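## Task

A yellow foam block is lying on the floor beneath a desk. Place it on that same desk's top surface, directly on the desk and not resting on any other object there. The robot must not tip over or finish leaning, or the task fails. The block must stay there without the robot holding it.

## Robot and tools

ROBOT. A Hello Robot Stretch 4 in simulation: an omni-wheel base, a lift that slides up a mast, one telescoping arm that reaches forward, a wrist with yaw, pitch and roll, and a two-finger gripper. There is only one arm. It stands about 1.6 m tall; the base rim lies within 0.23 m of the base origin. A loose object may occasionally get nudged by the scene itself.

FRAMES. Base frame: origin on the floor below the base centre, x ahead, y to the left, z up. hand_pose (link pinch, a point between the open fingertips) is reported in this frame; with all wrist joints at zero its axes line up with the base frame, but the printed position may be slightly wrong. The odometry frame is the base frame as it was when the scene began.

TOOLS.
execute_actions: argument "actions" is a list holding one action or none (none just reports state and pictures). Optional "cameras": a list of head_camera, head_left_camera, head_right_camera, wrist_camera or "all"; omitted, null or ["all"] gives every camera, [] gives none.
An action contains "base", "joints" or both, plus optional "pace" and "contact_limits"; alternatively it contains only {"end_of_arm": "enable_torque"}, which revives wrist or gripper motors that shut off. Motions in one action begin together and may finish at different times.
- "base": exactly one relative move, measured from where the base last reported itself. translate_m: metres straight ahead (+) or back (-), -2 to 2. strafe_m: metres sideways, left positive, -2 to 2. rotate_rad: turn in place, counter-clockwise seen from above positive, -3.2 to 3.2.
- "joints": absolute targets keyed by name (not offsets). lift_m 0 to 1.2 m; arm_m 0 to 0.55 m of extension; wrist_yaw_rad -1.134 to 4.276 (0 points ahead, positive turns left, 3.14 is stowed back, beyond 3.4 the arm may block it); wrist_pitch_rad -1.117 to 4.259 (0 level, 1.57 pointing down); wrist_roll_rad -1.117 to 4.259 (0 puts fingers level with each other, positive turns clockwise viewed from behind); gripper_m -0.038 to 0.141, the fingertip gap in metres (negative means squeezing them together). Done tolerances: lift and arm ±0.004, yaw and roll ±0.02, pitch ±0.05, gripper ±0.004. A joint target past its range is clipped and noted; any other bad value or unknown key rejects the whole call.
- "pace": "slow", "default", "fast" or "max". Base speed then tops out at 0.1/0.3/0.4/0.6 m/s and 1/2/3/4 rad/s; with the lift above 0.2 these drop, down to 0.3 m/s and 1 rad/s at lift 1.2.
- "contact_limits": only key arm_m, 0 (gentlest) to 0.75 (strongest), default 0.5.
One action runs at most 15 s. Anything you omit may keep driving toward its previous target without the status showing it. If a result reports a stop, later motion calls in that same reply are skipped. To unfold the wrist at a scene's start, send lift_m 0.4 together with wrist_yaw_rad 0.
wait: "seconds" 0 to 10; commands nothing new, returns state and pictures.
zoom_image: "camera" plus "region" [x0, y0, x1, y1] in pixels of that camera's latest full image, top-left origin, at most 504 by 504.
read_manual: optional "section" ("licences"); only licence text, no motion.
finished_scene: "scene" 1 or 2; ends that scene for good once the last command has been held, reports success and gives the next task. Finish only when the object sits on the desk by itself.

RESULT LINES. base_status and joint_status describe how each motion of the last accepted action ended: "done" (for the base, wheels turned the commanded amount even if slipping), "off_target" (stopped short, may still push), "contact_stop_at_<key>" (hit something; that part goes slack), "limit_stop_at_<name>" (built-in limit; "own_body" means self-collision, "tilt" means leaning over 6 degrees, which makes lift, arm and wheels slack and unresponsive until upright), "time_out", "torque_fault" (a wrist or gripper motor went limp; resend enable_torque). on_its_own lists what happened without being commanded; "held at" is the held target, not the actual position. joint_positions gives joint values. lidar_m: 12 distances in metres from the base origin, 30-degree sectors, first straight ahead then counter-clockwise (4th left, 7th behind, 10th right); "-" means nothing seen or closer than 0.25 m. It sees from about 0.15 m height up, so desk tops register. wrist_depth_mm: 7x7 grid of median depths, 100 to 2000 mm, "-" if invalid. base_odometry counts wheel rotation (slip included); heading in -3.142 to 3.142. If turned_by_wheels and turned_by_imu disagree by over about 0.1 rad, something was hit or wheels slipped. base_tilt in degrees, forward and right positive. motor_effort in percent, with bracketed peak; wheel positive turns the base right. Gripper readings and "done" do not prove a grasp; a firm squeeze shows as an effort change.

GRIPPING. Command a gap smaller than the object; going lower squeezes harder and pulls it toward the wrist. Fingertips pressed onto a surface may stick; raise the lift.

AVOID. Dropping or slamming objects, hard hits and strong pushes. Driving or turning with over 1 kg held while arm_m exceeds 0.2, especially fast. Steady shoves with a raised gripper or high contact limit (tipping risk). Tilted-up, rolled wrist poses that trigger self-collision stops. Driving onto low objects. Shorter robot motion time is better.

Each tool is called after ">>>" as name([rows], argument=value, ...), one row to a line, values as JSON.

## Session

>>> execute_actions(actions=[])

Scene clock: 0.00 s.
base_odometry: x=+0.000 y=+0.000 heading=+0.000 (m, m, rad; odometry frame)
turned_by_wheels: +0.000 (rad since the last result)
turned_by_imu: +0.000 (rad since the last result)
base_tilt: forward=+0.4 right=+0.3 (deg)
lidar_m: 1.75 0.84 0.75 0.77 0.98 1.69 1.66 1.05 0.95 0.93 1.20 1.75
base_status: not commanded
joint_positions: lift_m=+0.206 arm_m=+0.003 wrist_yaw_rad=+3.136 wrist_pitch_rad=-0.008 wrist_roll_rad=+0.011 gripper_m=+0.057
joint_status: not commanded
motor_effort: lift_m=+18 arm_m=+0 wrist_yaw_rad=+1 wrist_pitch_rad=-8 wrist_roll_rad=-1 gripper_m=-2 wheel_0=+0 wheel_1=+1 wheel_2=+0 (%)
hand_pose: x=-0.1145 y=+0.0891 z=+0.3869 quat_wxyz=(+0.003, +0.004, +0.006, +1.000) (m; base frame)
wrist_depth_mm: - 142 1921 - - 1863 1808 / - 121 153 - 1983 1863 1756 / - 118 153 - 1983 1863 1756 / 107 142 207 - - 1921 1756 / 211 1336 1808 - 1921 1921 1756 / 229 1255 201 1397 193 1336 1281 / 231 931 976 111 960 854 917
pictures: head_camera, head_left_camera, head_right_camera, wrist_camera
camera_calibration (this result's frames):
wrist_camera: T_world_to_cam=[[-0.0335215, 0.998549, -0.0421481, -0.0676216], [-0.00927162, -0.0424807, -0.999054, 0.448735], [-0.999395, -0.033099, 0.0106822, 0.114042], [0, 0, 0, 1]] pos_world=[0.115867, 0.0903607, 0.444243]
Images, in order (width x height): head_camera 420x560, head_left_camera 420x672, head_right_camera 420x672, wrist_camera 616x392.

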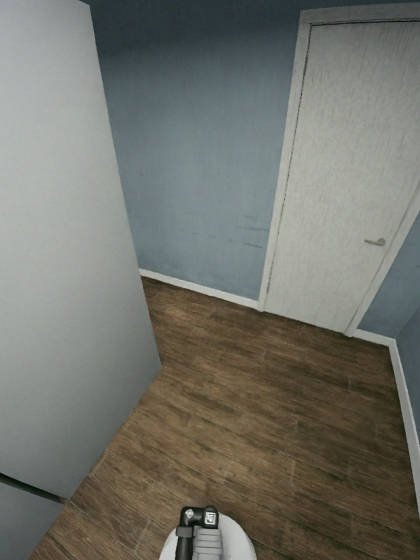

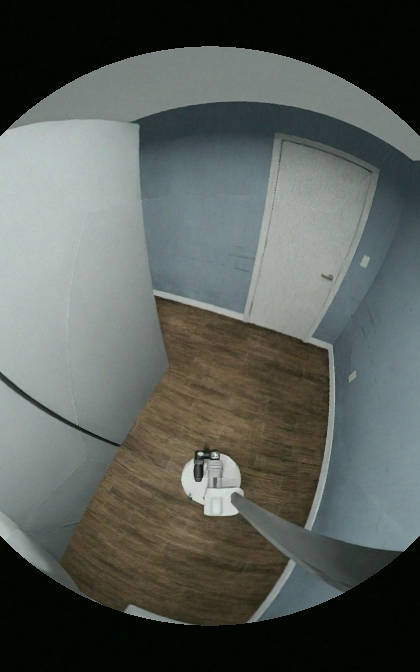

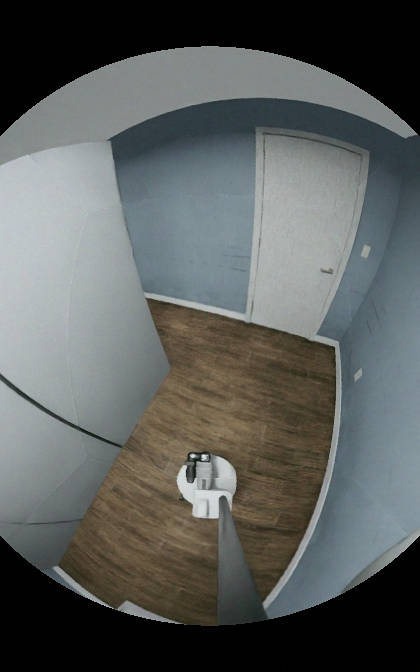

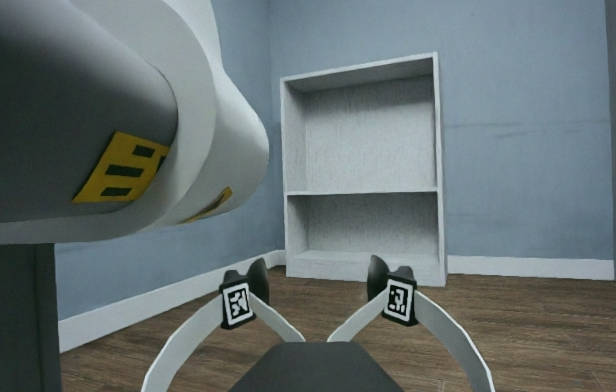

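>>> execute_actions([
  {"base":{"rotate_rad":1.22},"pace":"fast"},
], cameras=[])

>>> execute_actions([
  {"base":{"strafe_m":-1.31},"pace":"max"},
], cameras=["head_camera","head_left_camera"])

Scene clock: 1.70 s.
base_odometry: x=+0.000 y=+0.000 heading=+1.219 (m, m, rad; odometry frame)
turned_by_wheels: +1.219 (rad since the last result)
turned_by_imu: +1.219 (rad since the last result)
base_tilt: forward=+0.4 right=+0.4 (deg)
lidar_m: 0.76 0.79 1.10 1.67 1.34 0.99 0.95 1.00 1.38 1.74 1.08 0.79
base_status: done
joint_positions: lift_m=+0.206 arm_m=+0.003 wrist_yaw_rad=+3.136 wrist_pitch_rad=-0.008 wrist_roll_rad=+0.011 gripper_m=+0.057
joint_status: not commanded
motor_effort: lift_m=+18(18) arm_m=+0(0) wrist_yaw_rad=+1(1) wrist_pitch_rad=-7(7) wrist_roll_rad=-1(1) gripper_m=-2(3) wheel_0=-3(7) wheel_1=-3(6) wheel_2=-2(8) (%)
hand_pose: x=-0.1145 y=+0.0891 z=+0.3869 quat_wxyz=(+0.003, +0.004, +0.006, +1.000) (m; base frame)
wrist_depth_mm: - 142 1098 1118 1078 1078 1060 / - 121 153 1078 1060 1060 1042 / - 118 153 1078 1060 1078 1060 / 107 142 207 1078 1098 1078 1078 / 211 1118 1118 1098 1060 1098 1078 / 229 1118 200 1098 193 1060 1060 / 231 946 976 111 976 842 946
pictures: none
No camera images: the call's "cameras" was empty. Leave "cameras" out to get every camera's image.

Scene clock: 5.20 s.
base_odometry: x=+1.230 y=-0.451 heading=+1.219 (m, m, rad; odometry frame)
turned_by_wheels: +0.000 (rad since the last result)
turned_by_imu: +0.004 (rad since the last result)
base_tilt: forward=+0.4 right=+0.3 (deg)
lidar_m: 1.88 0.89 1.10 2.99 1.35 1.02 0.97 0.58 0.46 0.44 0.46 0.68
base_status: done
joint_positions: lift_m=+0.206 arm_m=+0.003 wrist_yaw_rad=+3.136 wrist_pitch_rad=-0.008 wrist_roll_rad=+0.011 gripper_m=+0.057
joint_status: not commanded
motor_effort: lift_m=+18(18) arm_m=+0(0) wrist_yaw_rad=+1(1) wrist_pitch_rad=-7(6) wrist_roll_rad=-1(1) gripper_m=-2(3) wheel_0=-3(21) wheel_1=+2(17) wheel_2=-1(0) (%)
hand_pose: x=-0.1145 y=+0.0891 z=+0.3869 quat_wxyz=(+0.003, +0.004, +0.006, +1.000) (m; base frame)
wrist_depth_mm: - 142 1118 1118 1098 1078 1078 / - 121 153 1098 1098 1098 1078 / - 118 153 1098 1118 1098 1078 / 107 142 208 1118 1118 1078 1060 / 211 1098 1138 1118 1118 1098 1078 / 229 1098 200 1098 193 1078 1078 / 231 917 960 111 976 842 931
pictures: head_camera, head_left_camera
Images, in order (width x height): head_camera 420x560, head_left_camera 420x672.

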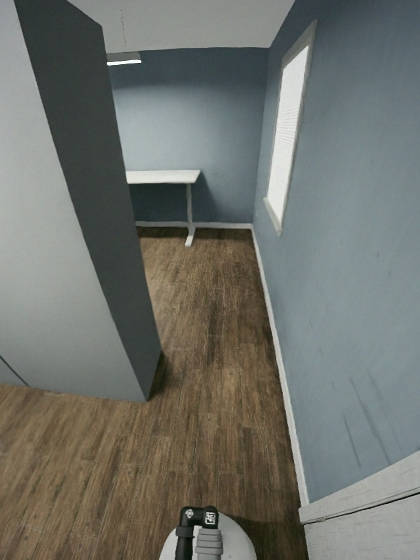

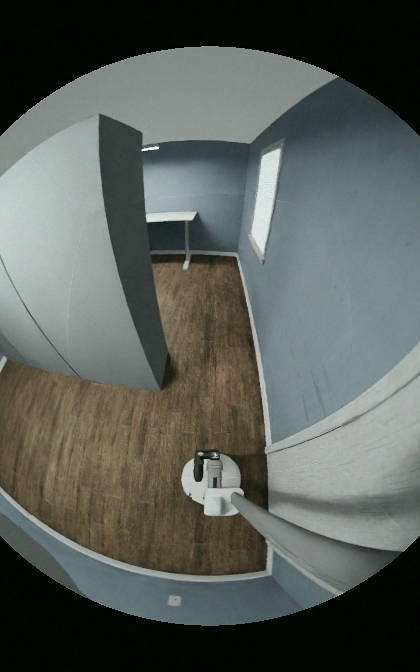

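>>> execute_actions([
  {"base":{"translate_m":2.0},"pace":"max"},
], cameras=["head_left_camera"])

>>> execute_actions([
  {"base":{"rotate_rad":0.9},"joints":{"lift_m":0.4,"wrist_yaw_rad":0,"wrist_pitch_rad":0.6,"gripper_m":0.14},"pace":"fast"},
])

Scene clock: 10.20 s.
base_odometry: x=+1.918 y=+1.427 heading=+1.220 (m, m, rad; odometry frame)
turned_by_wheels: +0.000 (rad since the last result)
turned_by_imu: +0.005 (rad since the last result)
base_tilt: forward=+0.5 right=+0.3 (deg)
lidar_m: 1.32 1.05 1.44 2.45 1.10 0.89 1.82 0.72 0.50 0.46 0.49 0.70
base_status: done
joint_positions: lift_m=+0.206 arm_m=+0.003 wrist_yaw_rad=+3.136 wrist_pitch_rad=-0.008 wrist_roll_rad=+0.011 gripper_m=+0.057
joint_status: not commanded
motor_effort: lift_m=+18(17) arm_m=+0(0) wrist_yaw_rad=+0(1) wrist_pitch_rad=-7(7) wrist_roll_rad=-1(1) gripper_m=-3(3) wheel_0=+0(8) wheel_1=+2(9) wheel_2=+2(13) (%)
hand_pose: x=-0.1145 y=+0.0891 z=+0.3869 quat_wxyz=(+0.003, +0.004, +0.006, +1.000) (m; base frame)
wrist_depth_mm: - 142 - - - 1042 1205 / - 121 153 - - 1308 1336 / - 118 152 - - 946 1308 / 107 142 207 - - 1078 1308 / 211 1160 1921 - - 1078 1366 / 228 1138 201 1430 193 976 1098 / 231 931 960 111 960 854 878
pictures: head_left_camera
Images, in order (width x height): head_left_camera 420x672.

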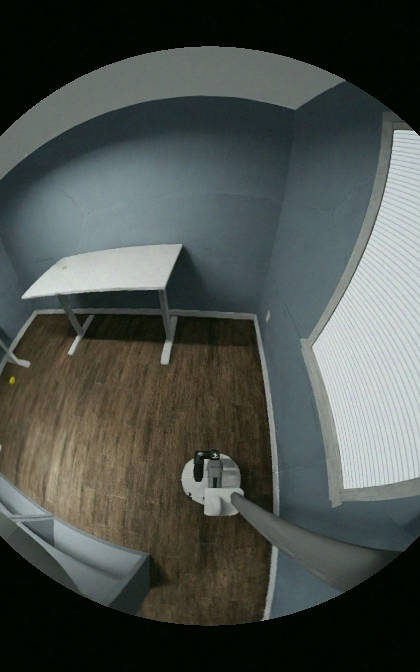

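Scene clock: 12.57 s.
base_odometry: x=+1.918 y=+1.427 heading=+2.120 (m, m, rad; odometry frame)
turned_by_wheels: +0.900 (rad since the last result)
turned_by_imu: +0.900 (rad since the last result)
base_tilt: forward=+0.3 right=+0.3 (deg)
lidar_m: 1.27 2.43 1.30 0.91 1.15 0.86 0.55 0.46 0.48 0.60 1.36 1.06
base_status: done
joint_positions: lift_m=+0.400 arm_m=+0.003 wrist_yaw_rad=+0.000 wrist_pitch_rad=+0.602 wrist_roll_rad=+0.011 gripper_m=+0.140
joint_status: all done
motor_effort: lift_m=+20(23) arm_m=+0(0) wrist_yaw_rad=+0(7) wrist_pitch_rad=-5(5) wrist_roll_rad=-1(1) gripper_m=+0(2) wheel_0=-2(10) wheel_1=+0(3) wheel_2=+2(10) (%)
hand_pose: x=+0.4113 y=-0.0873 z=+0.4147 quat_wxyz=(+0.955, +0.005, +0.296, -0.002) (m; base frame)
wrist_depth_mm: - - - - 1921 1576 1336 / 1983 1863 1808 1808 1756 1576 1281 / 1366 1366 1336 1308 1255 1255 1118 / 1078 1078 1042 1025 1025 946 960 / 878 866 842 842 831 820 798 / 732 707 676 715 668 647 683 / 640 621 627 111 627 603 603
pictures: head_camera, head_left_camera, head_right_camera, wrist_camera
camera_calibration (this result's frames):
wrist_camera: T_world_to_cam=[[0.00836038, -0.998336, -0.0570534, -0.0581167], [-0.565077, 0.0423553, -0.82395, 0.637228], [0.824996, 0.0391281, -0.563783, 0.127551], [0, 0, 0, 1]] pos_world=[0.25534, -0.0900009, 0.593639]
Images, in order (width x height): head_camera 420x560, head_left_camera 420x672, head_right_camera 420x672, wrist_camera 616x392.

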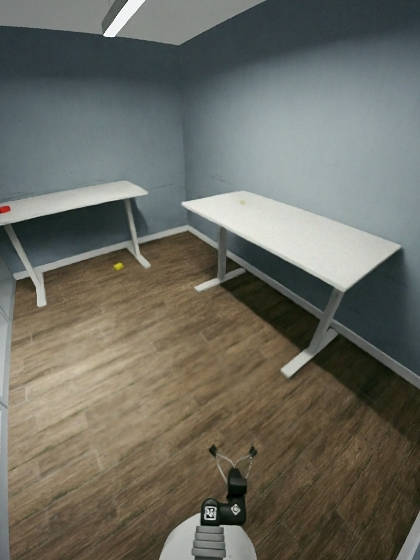

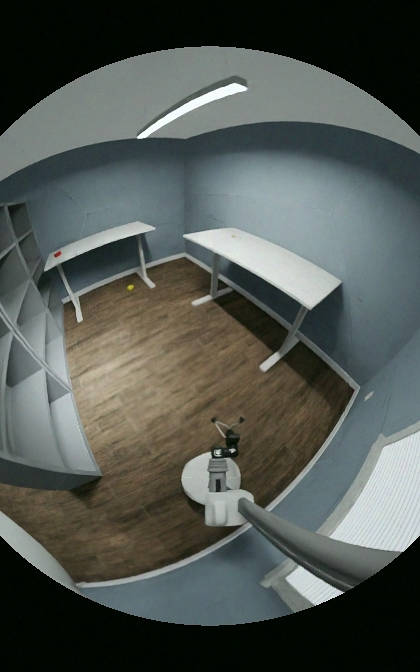

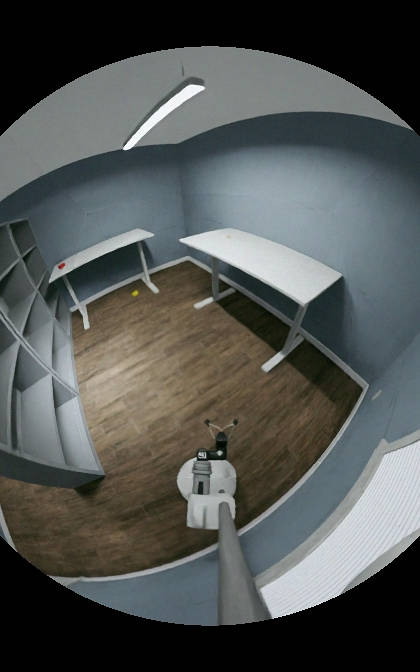

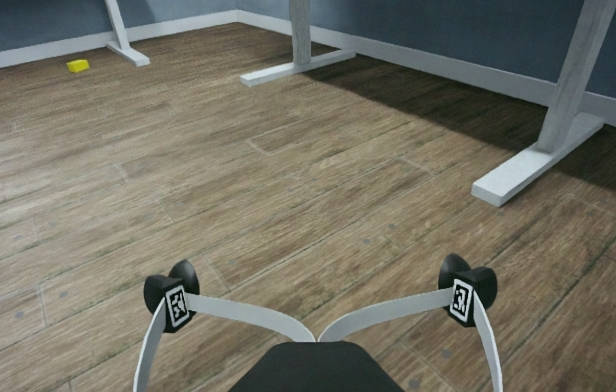

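>>> execute_actions([
  {"base":{"rotate_rad":0.53},"joints":{"lift_m":0.25},"pace":"fast"},
], cameras=[])

>>> execute_actions([
  {"base":{"translate_m":1.9},"joints":{"lift_m":0.35,"wrist_pitch_rad":0.9},"pace":"max"},
])

Scene clock: 14.03 s.
base_odometry: x=+1.918 y=+1.427 heading=+2.649 (m, m, rad; odometry frame)
turned_by_wheels: +0.530 (rad since the last result)
turned_by_imu: +0.530 (rad since the last result)
base_tilt: forward=+0.4 right=+0.2 (deg)
lidar_m: 2.44 1.29 0.87 1.18 0.86 0.55 0.46 0.47 0.62 1.37 1.06 1.25
base_status: done
joint_positions: lift_m=+0.250 arm_m=+0.003 wrist_yaw_rad=+0.000 wrist_pitch_rad=+0.602 wrist_roll_rad=+0.011 gripper_m=+0.140
joint_status: all done
motor_effort: lift_m=+16(18) arm_m=+0(0) wrist_yaw_rad=+0(0) wrist_pitch_rad=-6(6) wrist_roll_rad=-1(1) gripper_m=-1(2) wheel_0=-2(12) wheel_1=+0(9) wheel_2=+0(9) (%)
hand_pose: x=+0.4113 y=-0.0874 z=+0.2650 quat_wxyz=(+0.955, +0.005, +0.297, -0.002) (m; base frame)
wrist_depth_mm: 1756 - - - - 1983 1576 / 1430 1430 1366 1336 1281 1255 1229 / 1042 1008 976 960 946 931 904 / 809 798 778 759 750 732 715 / 647 654 627 627 615 603 603 / 549 530 508 530 496 484 512 / 473 459 469 111 462 442 442
pictures: none
No camera images: the call's "cameras" was empty. Leave "cameras" out to get every camera's image.

Scene clock: 18.83 s.
base_odometry: x=+0.243 y=+2.324 heading=+2.650 (m, m, rad; odometry frame)
turned_by_wheels: +0.000 (rad since the last result)
turned_by_imu: +0.004 (rad since the last result)
base_tilt: forward=+0.3 right=+0.4 (deg)
lidar_m: 0.55 0.57 0.72 1.01 1.04 1.30 2.38 1.30 0.80 0.73 1.55 0.63
base_status: done
joint_positions: lift_m=+0.350 arm_m=+0.003 wrist_yaw_rad=+0.000 wrist_pitch_rad=+0.902 wrist_roll_rad=+0.011 gripper_m=+0.140
joint_status: all done
motor_effort: lift_m=+18(22) arm_m=+0(0) wrist_yaw_rad=+1(1) wrist_pitch_rad=-4(4) wrist_roll_rad=-1(1) gripper_m=+1(1) wheel_0=+2(8) wheel_1=+2(13) wheel_2=+2(15) (%)
hand_pose: x=+0.3525 y=-0.0874 z=+0.3019 quat_wxyz=(+0.900, +0.005, +0.436, -0.002) (m; base frame)
wrist_depth_mm: 1025 1042 1025 991 946 917 946 / 891 891 866 842 831 788 809 / 768 759 750 732 732 691 707 / 683 668 654 654 647 627 621 / 603 603 591 580 574 569 564 / 544 525 517 525 504 496 508 / 496 484 488 111 480 469 469
pictures: head_camera, head_left_camera, head_right_camera, wrist_camera
camera_calibration (this result's frames):
wrist_camera: T_world_to_cam=[[-0.00911679, -0.998339, -0.0568865, -0.0580187], [-0.783057, 0.0425073, -0.620495, 0.526492], [0.621883, 0.0388884, -0.782144, 0.249992], [0, 0, 0, 1]] pos_world=[0.256279, -0.0900239, 0.518915]
Images, in order (width x height): head_camera 420x560, head_left_camera 420x672, head_right_camera 420x672, wrist_camera 616x392.

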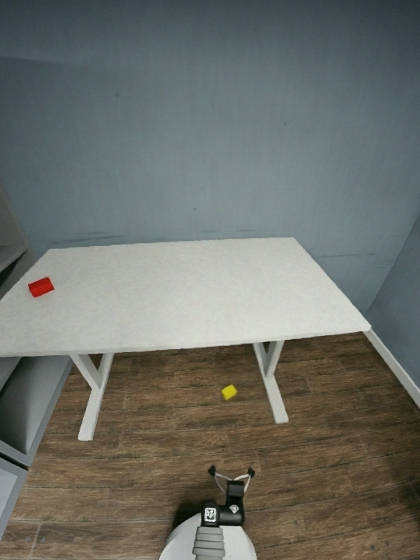

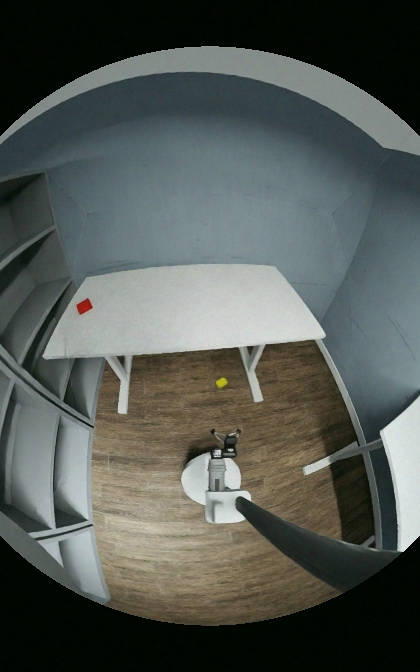

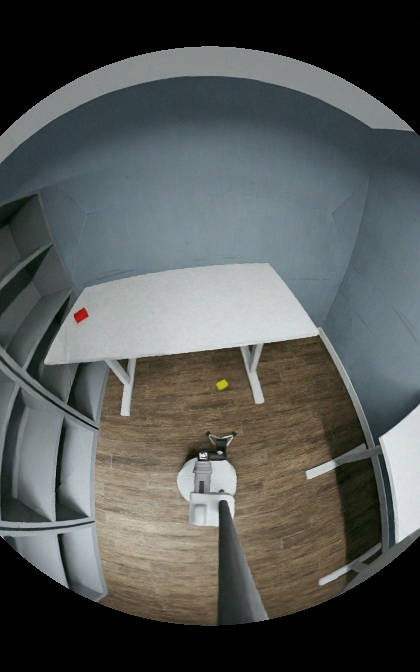

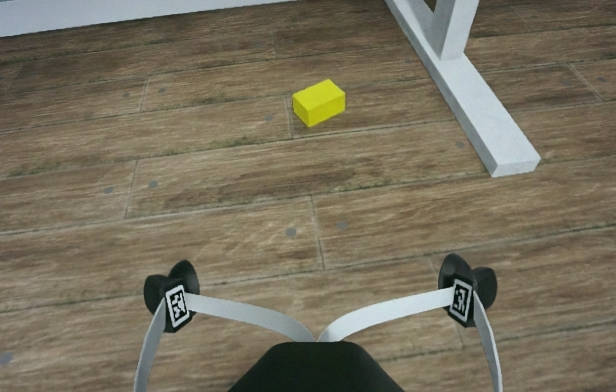

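>>> execute_actions([
  {"base":{"translate_m":0.21},"joints":{"lift_m":0.24,"arm_m":0.52,"wrist_pitch_rad":1.57,"wrist_roll_rad":0.95},"pace":"fast"},
], cameras=["wrist_camera"])

Scene clock: 21.10 s.
base_odometry: x=+0.058 y=+2.423 heading=+2.651 (m, m, rad; odometry frame)
turned_by_wheels: +0.001 (rad since the last result)
turned_by_imu: +0.002 (rad since the last result)
base_tilt: forward=+0.4 right=+0.4 (deg)
lidar_m: 0.34 0.35 0.44 0.92 1.06 1.34 2.59 1.20 0.79 0.76 0.62 0.40
base_status: done
joint_positions: lift_m=+0.240 arm_m=+0.519 wrist_yaw_rad=+0.000 wrist_pitch_rad=+1.570 wrist_roll_rad=+0.950 gripper_m=+0.140
joint_status: all done
motor_effort: lift_m=+15(17) arm_m=+8(10) wrist_yaw_rad=+0(2) wrist_pitch_rad=+1(4) wrist_roll_rad=+1(3) gripper_m=+0(2) wheel_0=+2(8) wheel_1=+3(12) wheel_2=+2(12) (%)
hand_pose: x=+0.6898 y=-0.0874 z=+0.1299 quat_wxyz=(+0.629, +0.323, +0.629, -0.323) (m; base frame)
wrist_depth_mm: 357 357 355 353 351 349 329 / 359 357 355 355 351 351 349 / 355 359 355 355 353 349 351 / 364 357 357 353 355 353 351 / 364 359 359 355 353 351 351 / 366 364 357 312 312 351 353 / 364 362 359 111 355 355 355
pictures: wrist_camera
camera_calibration (this result's frames):
wrist_camera: T_world_to_cam=[[-0.830141, -0.556132, -0.0397962, 0.538087], [-0.556524, 0.83083, -0.00145146, 0.516208], [0.0338711, 0.0209426, -0.999207, 0.337943], [0, 0, 0, 1]] pos_world=[0.722523, -0.136711, 0.359838]
Images, in order (width x height): wrist_camera 616x392.

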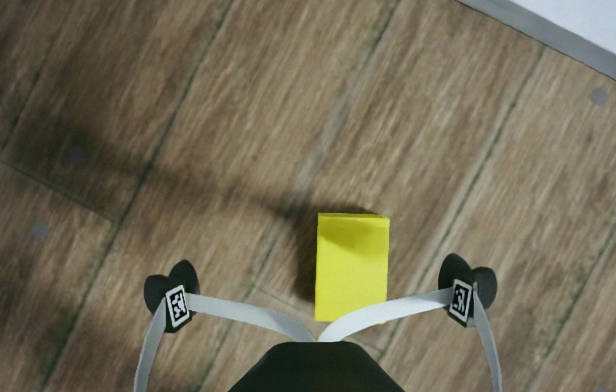

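>>> execute_actions([
  {"base":{"strafe_m":-0.015},"joints":{"lift_m":0.146,"arm_m":0.496,"wrist_roll_rad":1.01}},
], cameras=["wrist_camera"])

Scene clock: 22.60 s.
base_odometry: x=+0.065 y=+2.436 heading=+2.651 (m, m, rad; odometry frame)
turned_by_wheels: +0.000 (rad since the last result)
turned_by_imu: +0.001 (rad since the last result)
base_tilt: forward=+0.6 right=+0.4 (deg)
lidar_m: 0.34 0.36 0.46 0.94 1.08 1.35 2.59 1.19 0.75 0.73 0.61 0.39
base_status: done
joint_positions: lift_m=+0.146 arm_m=+0.497 wrist_yaw_rad=+0.000 wrist_pitch_rad=+1.570 wrist_roll_rad=+1.010 gripper_m=+0.140
joint_status: all done
motor_effort: lift_m=+15(13) arm_m=-8(9) wrist_yaw_rad=+0(0) wrist_pitch_rad=+0(0) wrist_roll_rad=+0(2) gripper_m=+1(1) wheel_0=+2(3) wheel_1=-1(10) wheel_2=+0(3) (%)
hand_pose: x=+0.6685 y=-0.0874 z=+0.0359 quat_wxyz=(+0.619, +0.342, +0.619, -0.342) (m; base frame)
wrist_depth_mm: 263 262 260 259 257 258 256 / 264 263 260 259 258 256 256 / 265 263 263 260 259 258 257 / 264 264 262 260 259 258 258 / 265 264 264 216 262 259 258 / 267 264 262 216 216 259 259 / 267 265 265 111 262 259 260
pictures: wrist_camera
camera_calibration (this result's frames):
wrist_camera: T_world_to_cam=[[-0.862121, -0.505153, -0.0395877, 0.542457], [-0.505506, 0.862822, -0.0012576, 0.472877], [0.0347924, 0.0189276, -0.999215, 0.24397], [0, 0, 0, 1]] pos_world=[0.698218, -0.138603, 0.265848]
Images, in order (width x height): wrist_camera 616x392.

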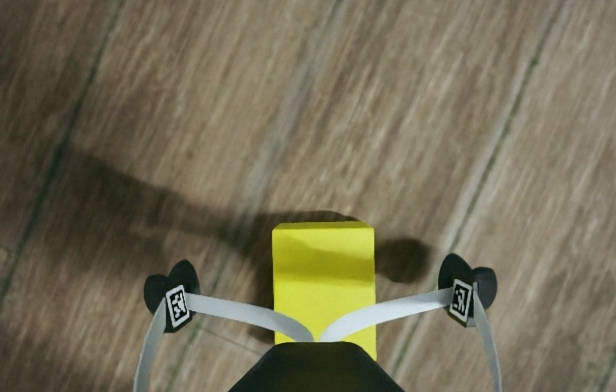

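>>> execute_actions([
  {"joints":{"gripper_m":0.02}},
], cameras=[])

>>> execute_actions([
  {"base":{"translate_m":-0.08},"joints":{"lift_m":0.5,"arm_m":0.02},"pace":"fast"},
], cameras=["wrist_camera"])

>>> execute_actions([
  {"joints":{"lift_m":1.18},"pace":"fast"},
], cameras=["wrist_camera","head_right_camera"])

Scene clock: 24.97 s.
base_odometry: x=+0.065 y=+2.436 heading=+2.651 (m, m, rad; odometry frame)
turned_by_wheels: +0.000 (rad since the last result)
turned_by_imu: +0.001 (rad since the last result)
base_tilt: forward=+0.5 right=+0.4 (deg)
lidar_m: 0.35 0.35 0.46 0.93 1.07 1.36 2.59 1.21 0.76 0.72 0.60 0.40
base_status: not commanded
joint_positions: lift_m=+0.146 arm_m=+0.497 wrist_yaw_rad=+0.000 wrist_pitch_rad=+1.570 wrist_roll_rad=+1.010 gripper_m=+0.020
joint_status: all done
motor_effort: lift_m=+15(15) arm_m=-8(8) wrist_yaw_rad=+1(1) wrist_pitch_rad=+1(1) wrist_roll_rad=+0(1) gripper_m=-20(20) wheel_0=+2(2) wheel_1=-1(1) wheel_2=+0(0) (%)
hand_pose: x=+0.6685 y=-0.0874 z=+0.0359 quat_wxyz=(+0.619, +0.342, +0.619, -0.342) (m; base frame)
wrist_depth_mm: 262 262 260 258 258 257 255 / 265 263 262 260 259 257 257 / 264 263 263 259 259 257 257 / 265 264 263 262 259 258 257 / 265 264 263 206 260 260 259 / 266 266 189 205 195 260 258 / 267 265 265 110 260 260 260
pictures: none
No camera images: the call's "cameras" was empty. Leave "cameras" out to get every camera's image.

Scene clock: 27.03 s.
base_odometry: x=+0.136 y=+2.399 heading=+2.650 (m, m, rad; odometry frame)
turned_by_wheels: +0.000 (rad since the last result)
turned_by_imu: +0.000 (rad since the last result)
base_tilt: forward=+0.5 right=+0.4 (deg)
lidar_m: 0.43 0.44 0.56 1.04 1.04 1.34 2.51 1.20 0.77 0.73 0.74 0.48
base_status: done
joint_positions: lift_m=+0.500 arm_m=+0.021 wrist_yaw_rad=+0.000 wrist_pitch_rad=+1.570 wrist_roll_rad=+1.010 gripper_m=+0.020
joint_status: all done
motor_effort: lift_m=+20(22) arm_m=-8(7) wrist_yaw_rad=+2(0) wrist_pitch_rad=-1(1) wrist_roll_rad=+0(0) gripper_m=-18(18) wheel_0=-1(5) wheel_1=-1(10) wheel_2=-1(12) (%)
hand_pose: x=+0.1924 y=-0.0874 z=+0.3895 quat_wxyz=(+0.619, +0.342, +0.619, -0.342) (m; base frame)
wrist_depth_mm: 627 621 615 621 615 609 609 / 621 627 627 621 615 615 615 / 621 627 615 615 615 609 615 / 627 634 627 621 615 615 615 / 634 634 627 205 404 407 609 / 634 627 190 205 193 402 407 / 627 627 627 111 407 402 362
pictures: wrist_camera
camera_calibration (this result's frames):
wrist_camera: T_world_to_cam=[[-0.862391, -0.504708, -0.0394044, 0.146032], [-0.505061, 0.863083, -0.00114994, 0.232554], [0.0345897, 0.0189099, -0.999223, 0.613885], [0, 0, 0, 1]] pos_world=[0.222156, -0.138618, 0.61943]
Images, in order (width x height): wrist_camera 616x392.

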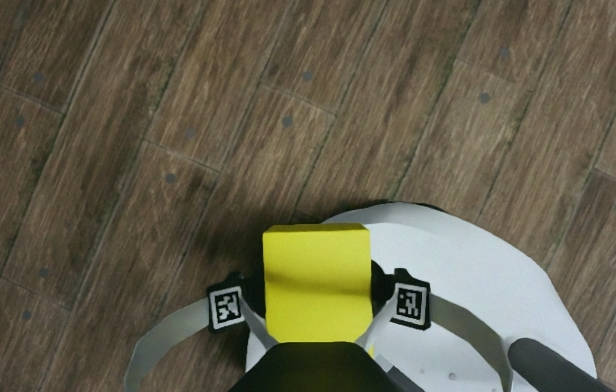

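Scene clock: 29.83 s.
base_odometry: x=+0.136 y=+2.399 heading=+2.650 (m, m, rad; odometry frame)
turned_by_wheels: +0.000 (rad since the last result)
turned_by_imu: +0.001 (rad since the last result)
base_tilt: forward=+0.4 right=+0.4 (deg)
lidar_m: 0.43 0.44 0.55 1.04 1.07 1.35 2.55 1.20 0.77 0.73 0.75 0.48
base_status: not commanded
joint_positions: lift_m=+1.180 arm_m=+0.021 wrist_yaw_rad=+0.000 wrist_pitch_rad=+1.570 wrist_roll_rad=+1.010 gripper_m=+0.020
joint_status: all done
motor_effort: lift_m=+20(22) arm_m=-8(8) wrist_yaw_rad=+1(1) wrist_pitch_rad=-1(1) wrist_roll_rad=-1(1) gripper_m=-18(19) wheel_0=-1(1) wheel_1=+0(1) wheel_2=-1(1) (%)
hand_pose: x=+0.1925 y=-0.0874 z=+1.0695 quat_wxyz=(+0.619, +0.342, +0.619, -0.342) (m; base frame)
wrist_depth_mm: 351 1205 1308 1308 1308 1281 1308 / 351 1336 1308 1336 1308 1281 1281 / 351 1336 1336 1281 1308 1308 1281 / 373 1336 1336 1308 1308 1308 1308 / 1336 1336 1336 206 1098 1336 1281 / 1308 1336 190 205 194 597 1336 / 1336 1336 1336 111 1308 1308 854
pictures: head_right_camera, wrist_camera
camera_calibration (this result's frames):
wrist_camera: T_world_to_cam=[[-0.862261, -0.504916, -0.039577, 0.173035], [-0.505269, 0.862961, -0.00125108, 0.233512], [0.0347851, 0.0189183, -0.999216, 1.29333], [0, 0, 0, 1]] pos_world=[0.222199, -0.138611, 1.29946]
Images, in order (width x height): head_right_camera 420x672, wrist_camera 616x392.

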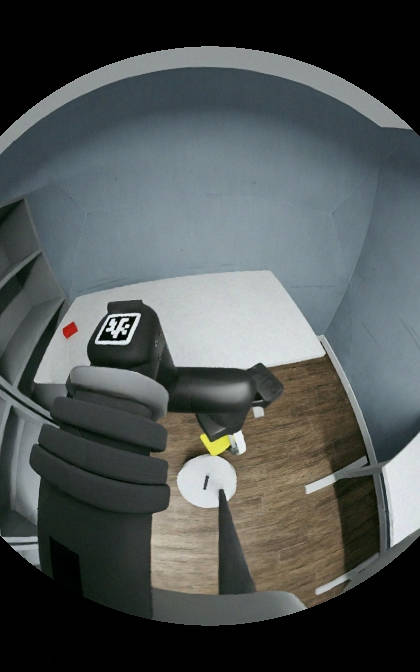

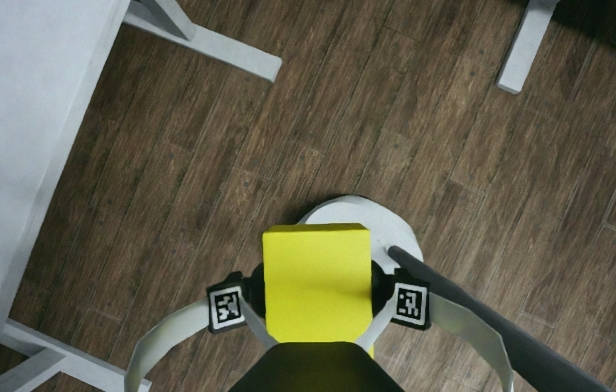

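>>> execute_actions([
  {"joints":{"arm_m":0.5,"lift_m":1.12},"pace":"fast"},
], cameras=["wrist_camera"])

Scene clock: 32.00 s.
base_odometry: x=+0.136 y=+2.399 heading=+2.650 (m, m, rad; odometry frame)
turned_by_wheels: +0.000 (rad since the last result)
turned_by_imu: +0.001 (rad since the last result)
base_tilt: forward=+0.4 right=+0.4 (deg)
lidar_m: 0.43 0.43 0.55 1.05 1.05 1.34 2.52 1.22 0.78 0.71 0.73 0.49
base_status: not commanded
joint_positions: lift_m=+1.120 arm_m=+0.499 wrist_yaw_rad=+0.000 wrist_pitch_rad=+1.570 wrist_roll_rad=+1.010 gripper_m=+0.020
joint_status: all done
motor_effort: lift_m=+16(18) arm_m=+8(9) wrist_yaw_rad=+0(1) wrist_pitch_rad=+1(0) wrist_roll_rad=+0(0) gripper_m=-19(19) wheel_0=-1(1) wheel_1=-1(1) wheel_2=-1(1) (%)
hand_pose: x=+0.6699 y=-0.0874 z=+1.0099 quat_wxyz=(+0.619, +0.342, +0.619, -0.342) (m; base frame)
wrist_depth_mm: 287 285 285 283 281 281 279 / 289 287 287 282 283 281 281 / 289 287 285 285 283 282 281 / 289 289 286 285 285 282 282 / 290 289 286 204 283 283 282 / 290 290 189 205 194 285 285 / 291 290 289 111 287 286 917
pictures: wrist_camera
camera_calibration (this result's frames):
wrist_camera: T_world_to_cam=[[-0.862063, -0.505231, -0.0398647, 0.582419], [-0.505584, 0.862776, -0.00141973, 0.475001], [0.0351116, 0.0189311, -0.999204, 1.21688], [0, 0, 0, 1]] pos_world=[0.699508, -0.1386, 1.23981]
Images, in order (width x height): wrist_camera 616x392.

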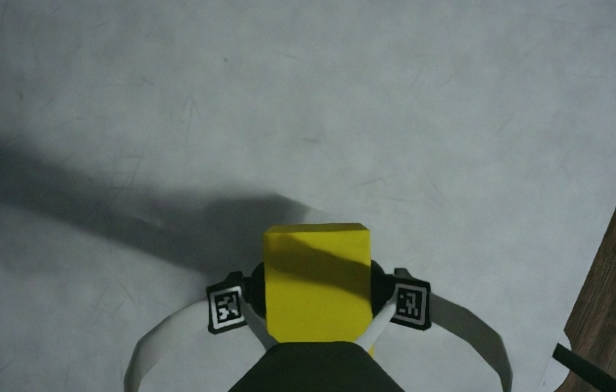

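>>> execute_actions([
  {"joints":{"lift_m":1.095}},
], cameras=[])

>>> execute_actions([
  {"joints":{"gripper_m":0.11}},
], cameras=[])

>>> execute_actions([
  {"joints":{"lift_m":1.17},"pace":"fast"},
], cameras=["wrist_camera"])

Scene clock: 32.97 s.
base_odometry: x=+0.136 y=+2.399 heading=+2.650 (m, m, rad; odometry frame)
turned_by_wheels: +0.000 (rad since the last result)
turned_by_imu: +0.000 (rad since the last result)
base_tilt: forward=+0.4 right=+0.4 (deg)
lidar_m: 0.43 0.43 0.54 1.03 1.07 1.35 2.50 1.21 0.77 0.73 0.75 0.48
base_status: not commanded
joint_positions: lift_m=+1.095 arm_m=+0.499 wrist_yaw_rad=+0.000 wrist_pitch_rad=+1.570 wrist_roll_rad=+1.010 gripper_m=+0.020
joint_status: all done
motor_effort: lift_m=+15(13) arm_m=+8(8) wrist_yaw_rad=+0(1) wrist_pitch_rad=+0(1) wrist_roll_rad=+0(0) gripper_m=-18(17) wheel_0=-1(1) wheel_1=-1(1) wheel_2=-1(1) (%)
hand_pose: x=+0.6698 y=-0.0874 z=+0.9849 quat_wxyz=(+0.619, +0.342, +0.619, -0.342) (m; base frame)
wrist_depth_mm: 262 259 258 258 257 255 255 / 262 262 260 259 258 256 255 / 264 262 259 260 257 256 254 / 264 262 260 260 259 257 257 / 265 263 263 205 259 259 258 / 265 264 190 206 193 259 258 / 265 265 264 111 262 259 258
pictures: none
No camera images: the call's "cameras" was empty. Leave "cameras" out to get every camera's image.

Scene clock: 34.70 s.
base_odometry: x=+0.136 y=+2.399 heading=+2.650 (m, m, rad; odometry frame)
turned_by_wheels: +0.000 (rad since the last result)
turned_by_imu: +0.000 (rad since the last result)
base_tilt: forward=+0.5 right=+0.3 (deg)
lidar_m: 0.43 0.43 0.56 1.04 1.06 1.34 2.51 1.20 0.78 0.73 0.74 0.48
base_status: not commanded
joint_positions: lift_m=+1.095 arm_m=+0.499 wrist_yaw_rad=+0.000 wrist_pitch_rad=+1.570 wrist_roll_rad=+1.010 gripper_m=+0.110
joint_status: all done
motor_effort: lift_m=+15(15) arm_m=+8(8) wrist_yaw_rad=+0(0) wrist_pitch_rad=+1(0) wrist_roll_rad=+0(0) gripper_m=+0(19) wheel_0=-1(1) wheel_1=-1(2) wheel_2=-1(1) (%)
hand_pose: x=+0.6698 y=-0.0874 z=+0.9849 quat_wxyz=(+0.619, +0.342, +0.619, -0.342) (m; base frame)
wrist_depth_mm: 263 260 260 258 256 256 254 / 262 263 260 258 257 256 256 / 263 263 260 259 258 258 257 / 265 262 260 260 259 258 257 / 265 264 262 216 259 259 257 / 266 265 207 216 219 259 258 / 265 265 264 111 262 259 259
pictures: none
No camera images: the call's "cameras" was empty. Leave "cameras" out to get every camera's image.

Scene clock: 35.77 s.
base_odometry: x=+0.136 y=+2.399 heading=+2.650 (m, m, rad; odometry frame)
turned_by_wheels: +0.000 (rad since the last result)
turned_by_imu: +0.000 (rad since the last result)
base_tilt: forward=+0.5 right=+0.3 (deg)
lidar_m: 0.43 0.44 0.54 1.05 1.07 1.35 2.55 1.20 0.77 0.71 0.73 0.49
base_status: not commanded
joint_positions: lift_m=+1.170 arm_m=+0.499 wrist_yaw_rad=+0.000 wrist_pitch_rad=+1.570 wrist_roll_rad=+1.010 gripper_m=+0.110
joint_status: all done
motor_effort: lift_m=+20(22) arm_m=+8(8) wrist_yaw_rad=+0(0) wrist_pitch_rad=+1(1) wrist_roll_rad=-1(0) gripper_m=-1(2) wheel_0=-1(1) wheel_1=-1(2) wheel_2=-1(1) (%)
hand_pose: x=+0.6698 y=-0.0874 z=+1.0595 quat_wxyz=(+0.619, +0.342, +0.619, -0.342) (m; base frame)
wrist_depth_mm: 338 338 334 334 332 329 329 / 338 336 336 332 332 329 329 / 338 338 336 334 332 330 330 / 342 340 338 336 336 332 332 / 340 338 340 290 334 334 1281 / 342 340 207 290 336 334 1281 / 342 342 342 111 338 334 1060
pictures: wrist_camera
camera_calibration (this result's frames):
wrist_camera: T_world_to_cam=[[-0.862126, -0.505134, -0.0397271, 0.58426], [-0.505486, 0.862833, -0.00133907, 0.474901], [0.0349543, 0.018927, -0.99921, 1.2666], [0, 0, 0, 1]] pos_world=[0.699489, -0.138604, 1.28944]
Images, in order (width x height): wrist_camera 616x392.

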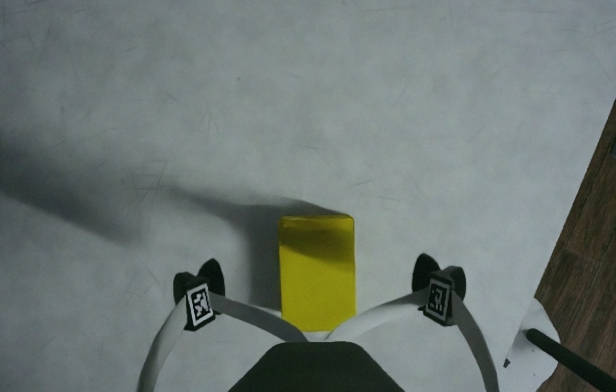

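>>> finished_scene(scene=2)

The scene is finished: the task was done.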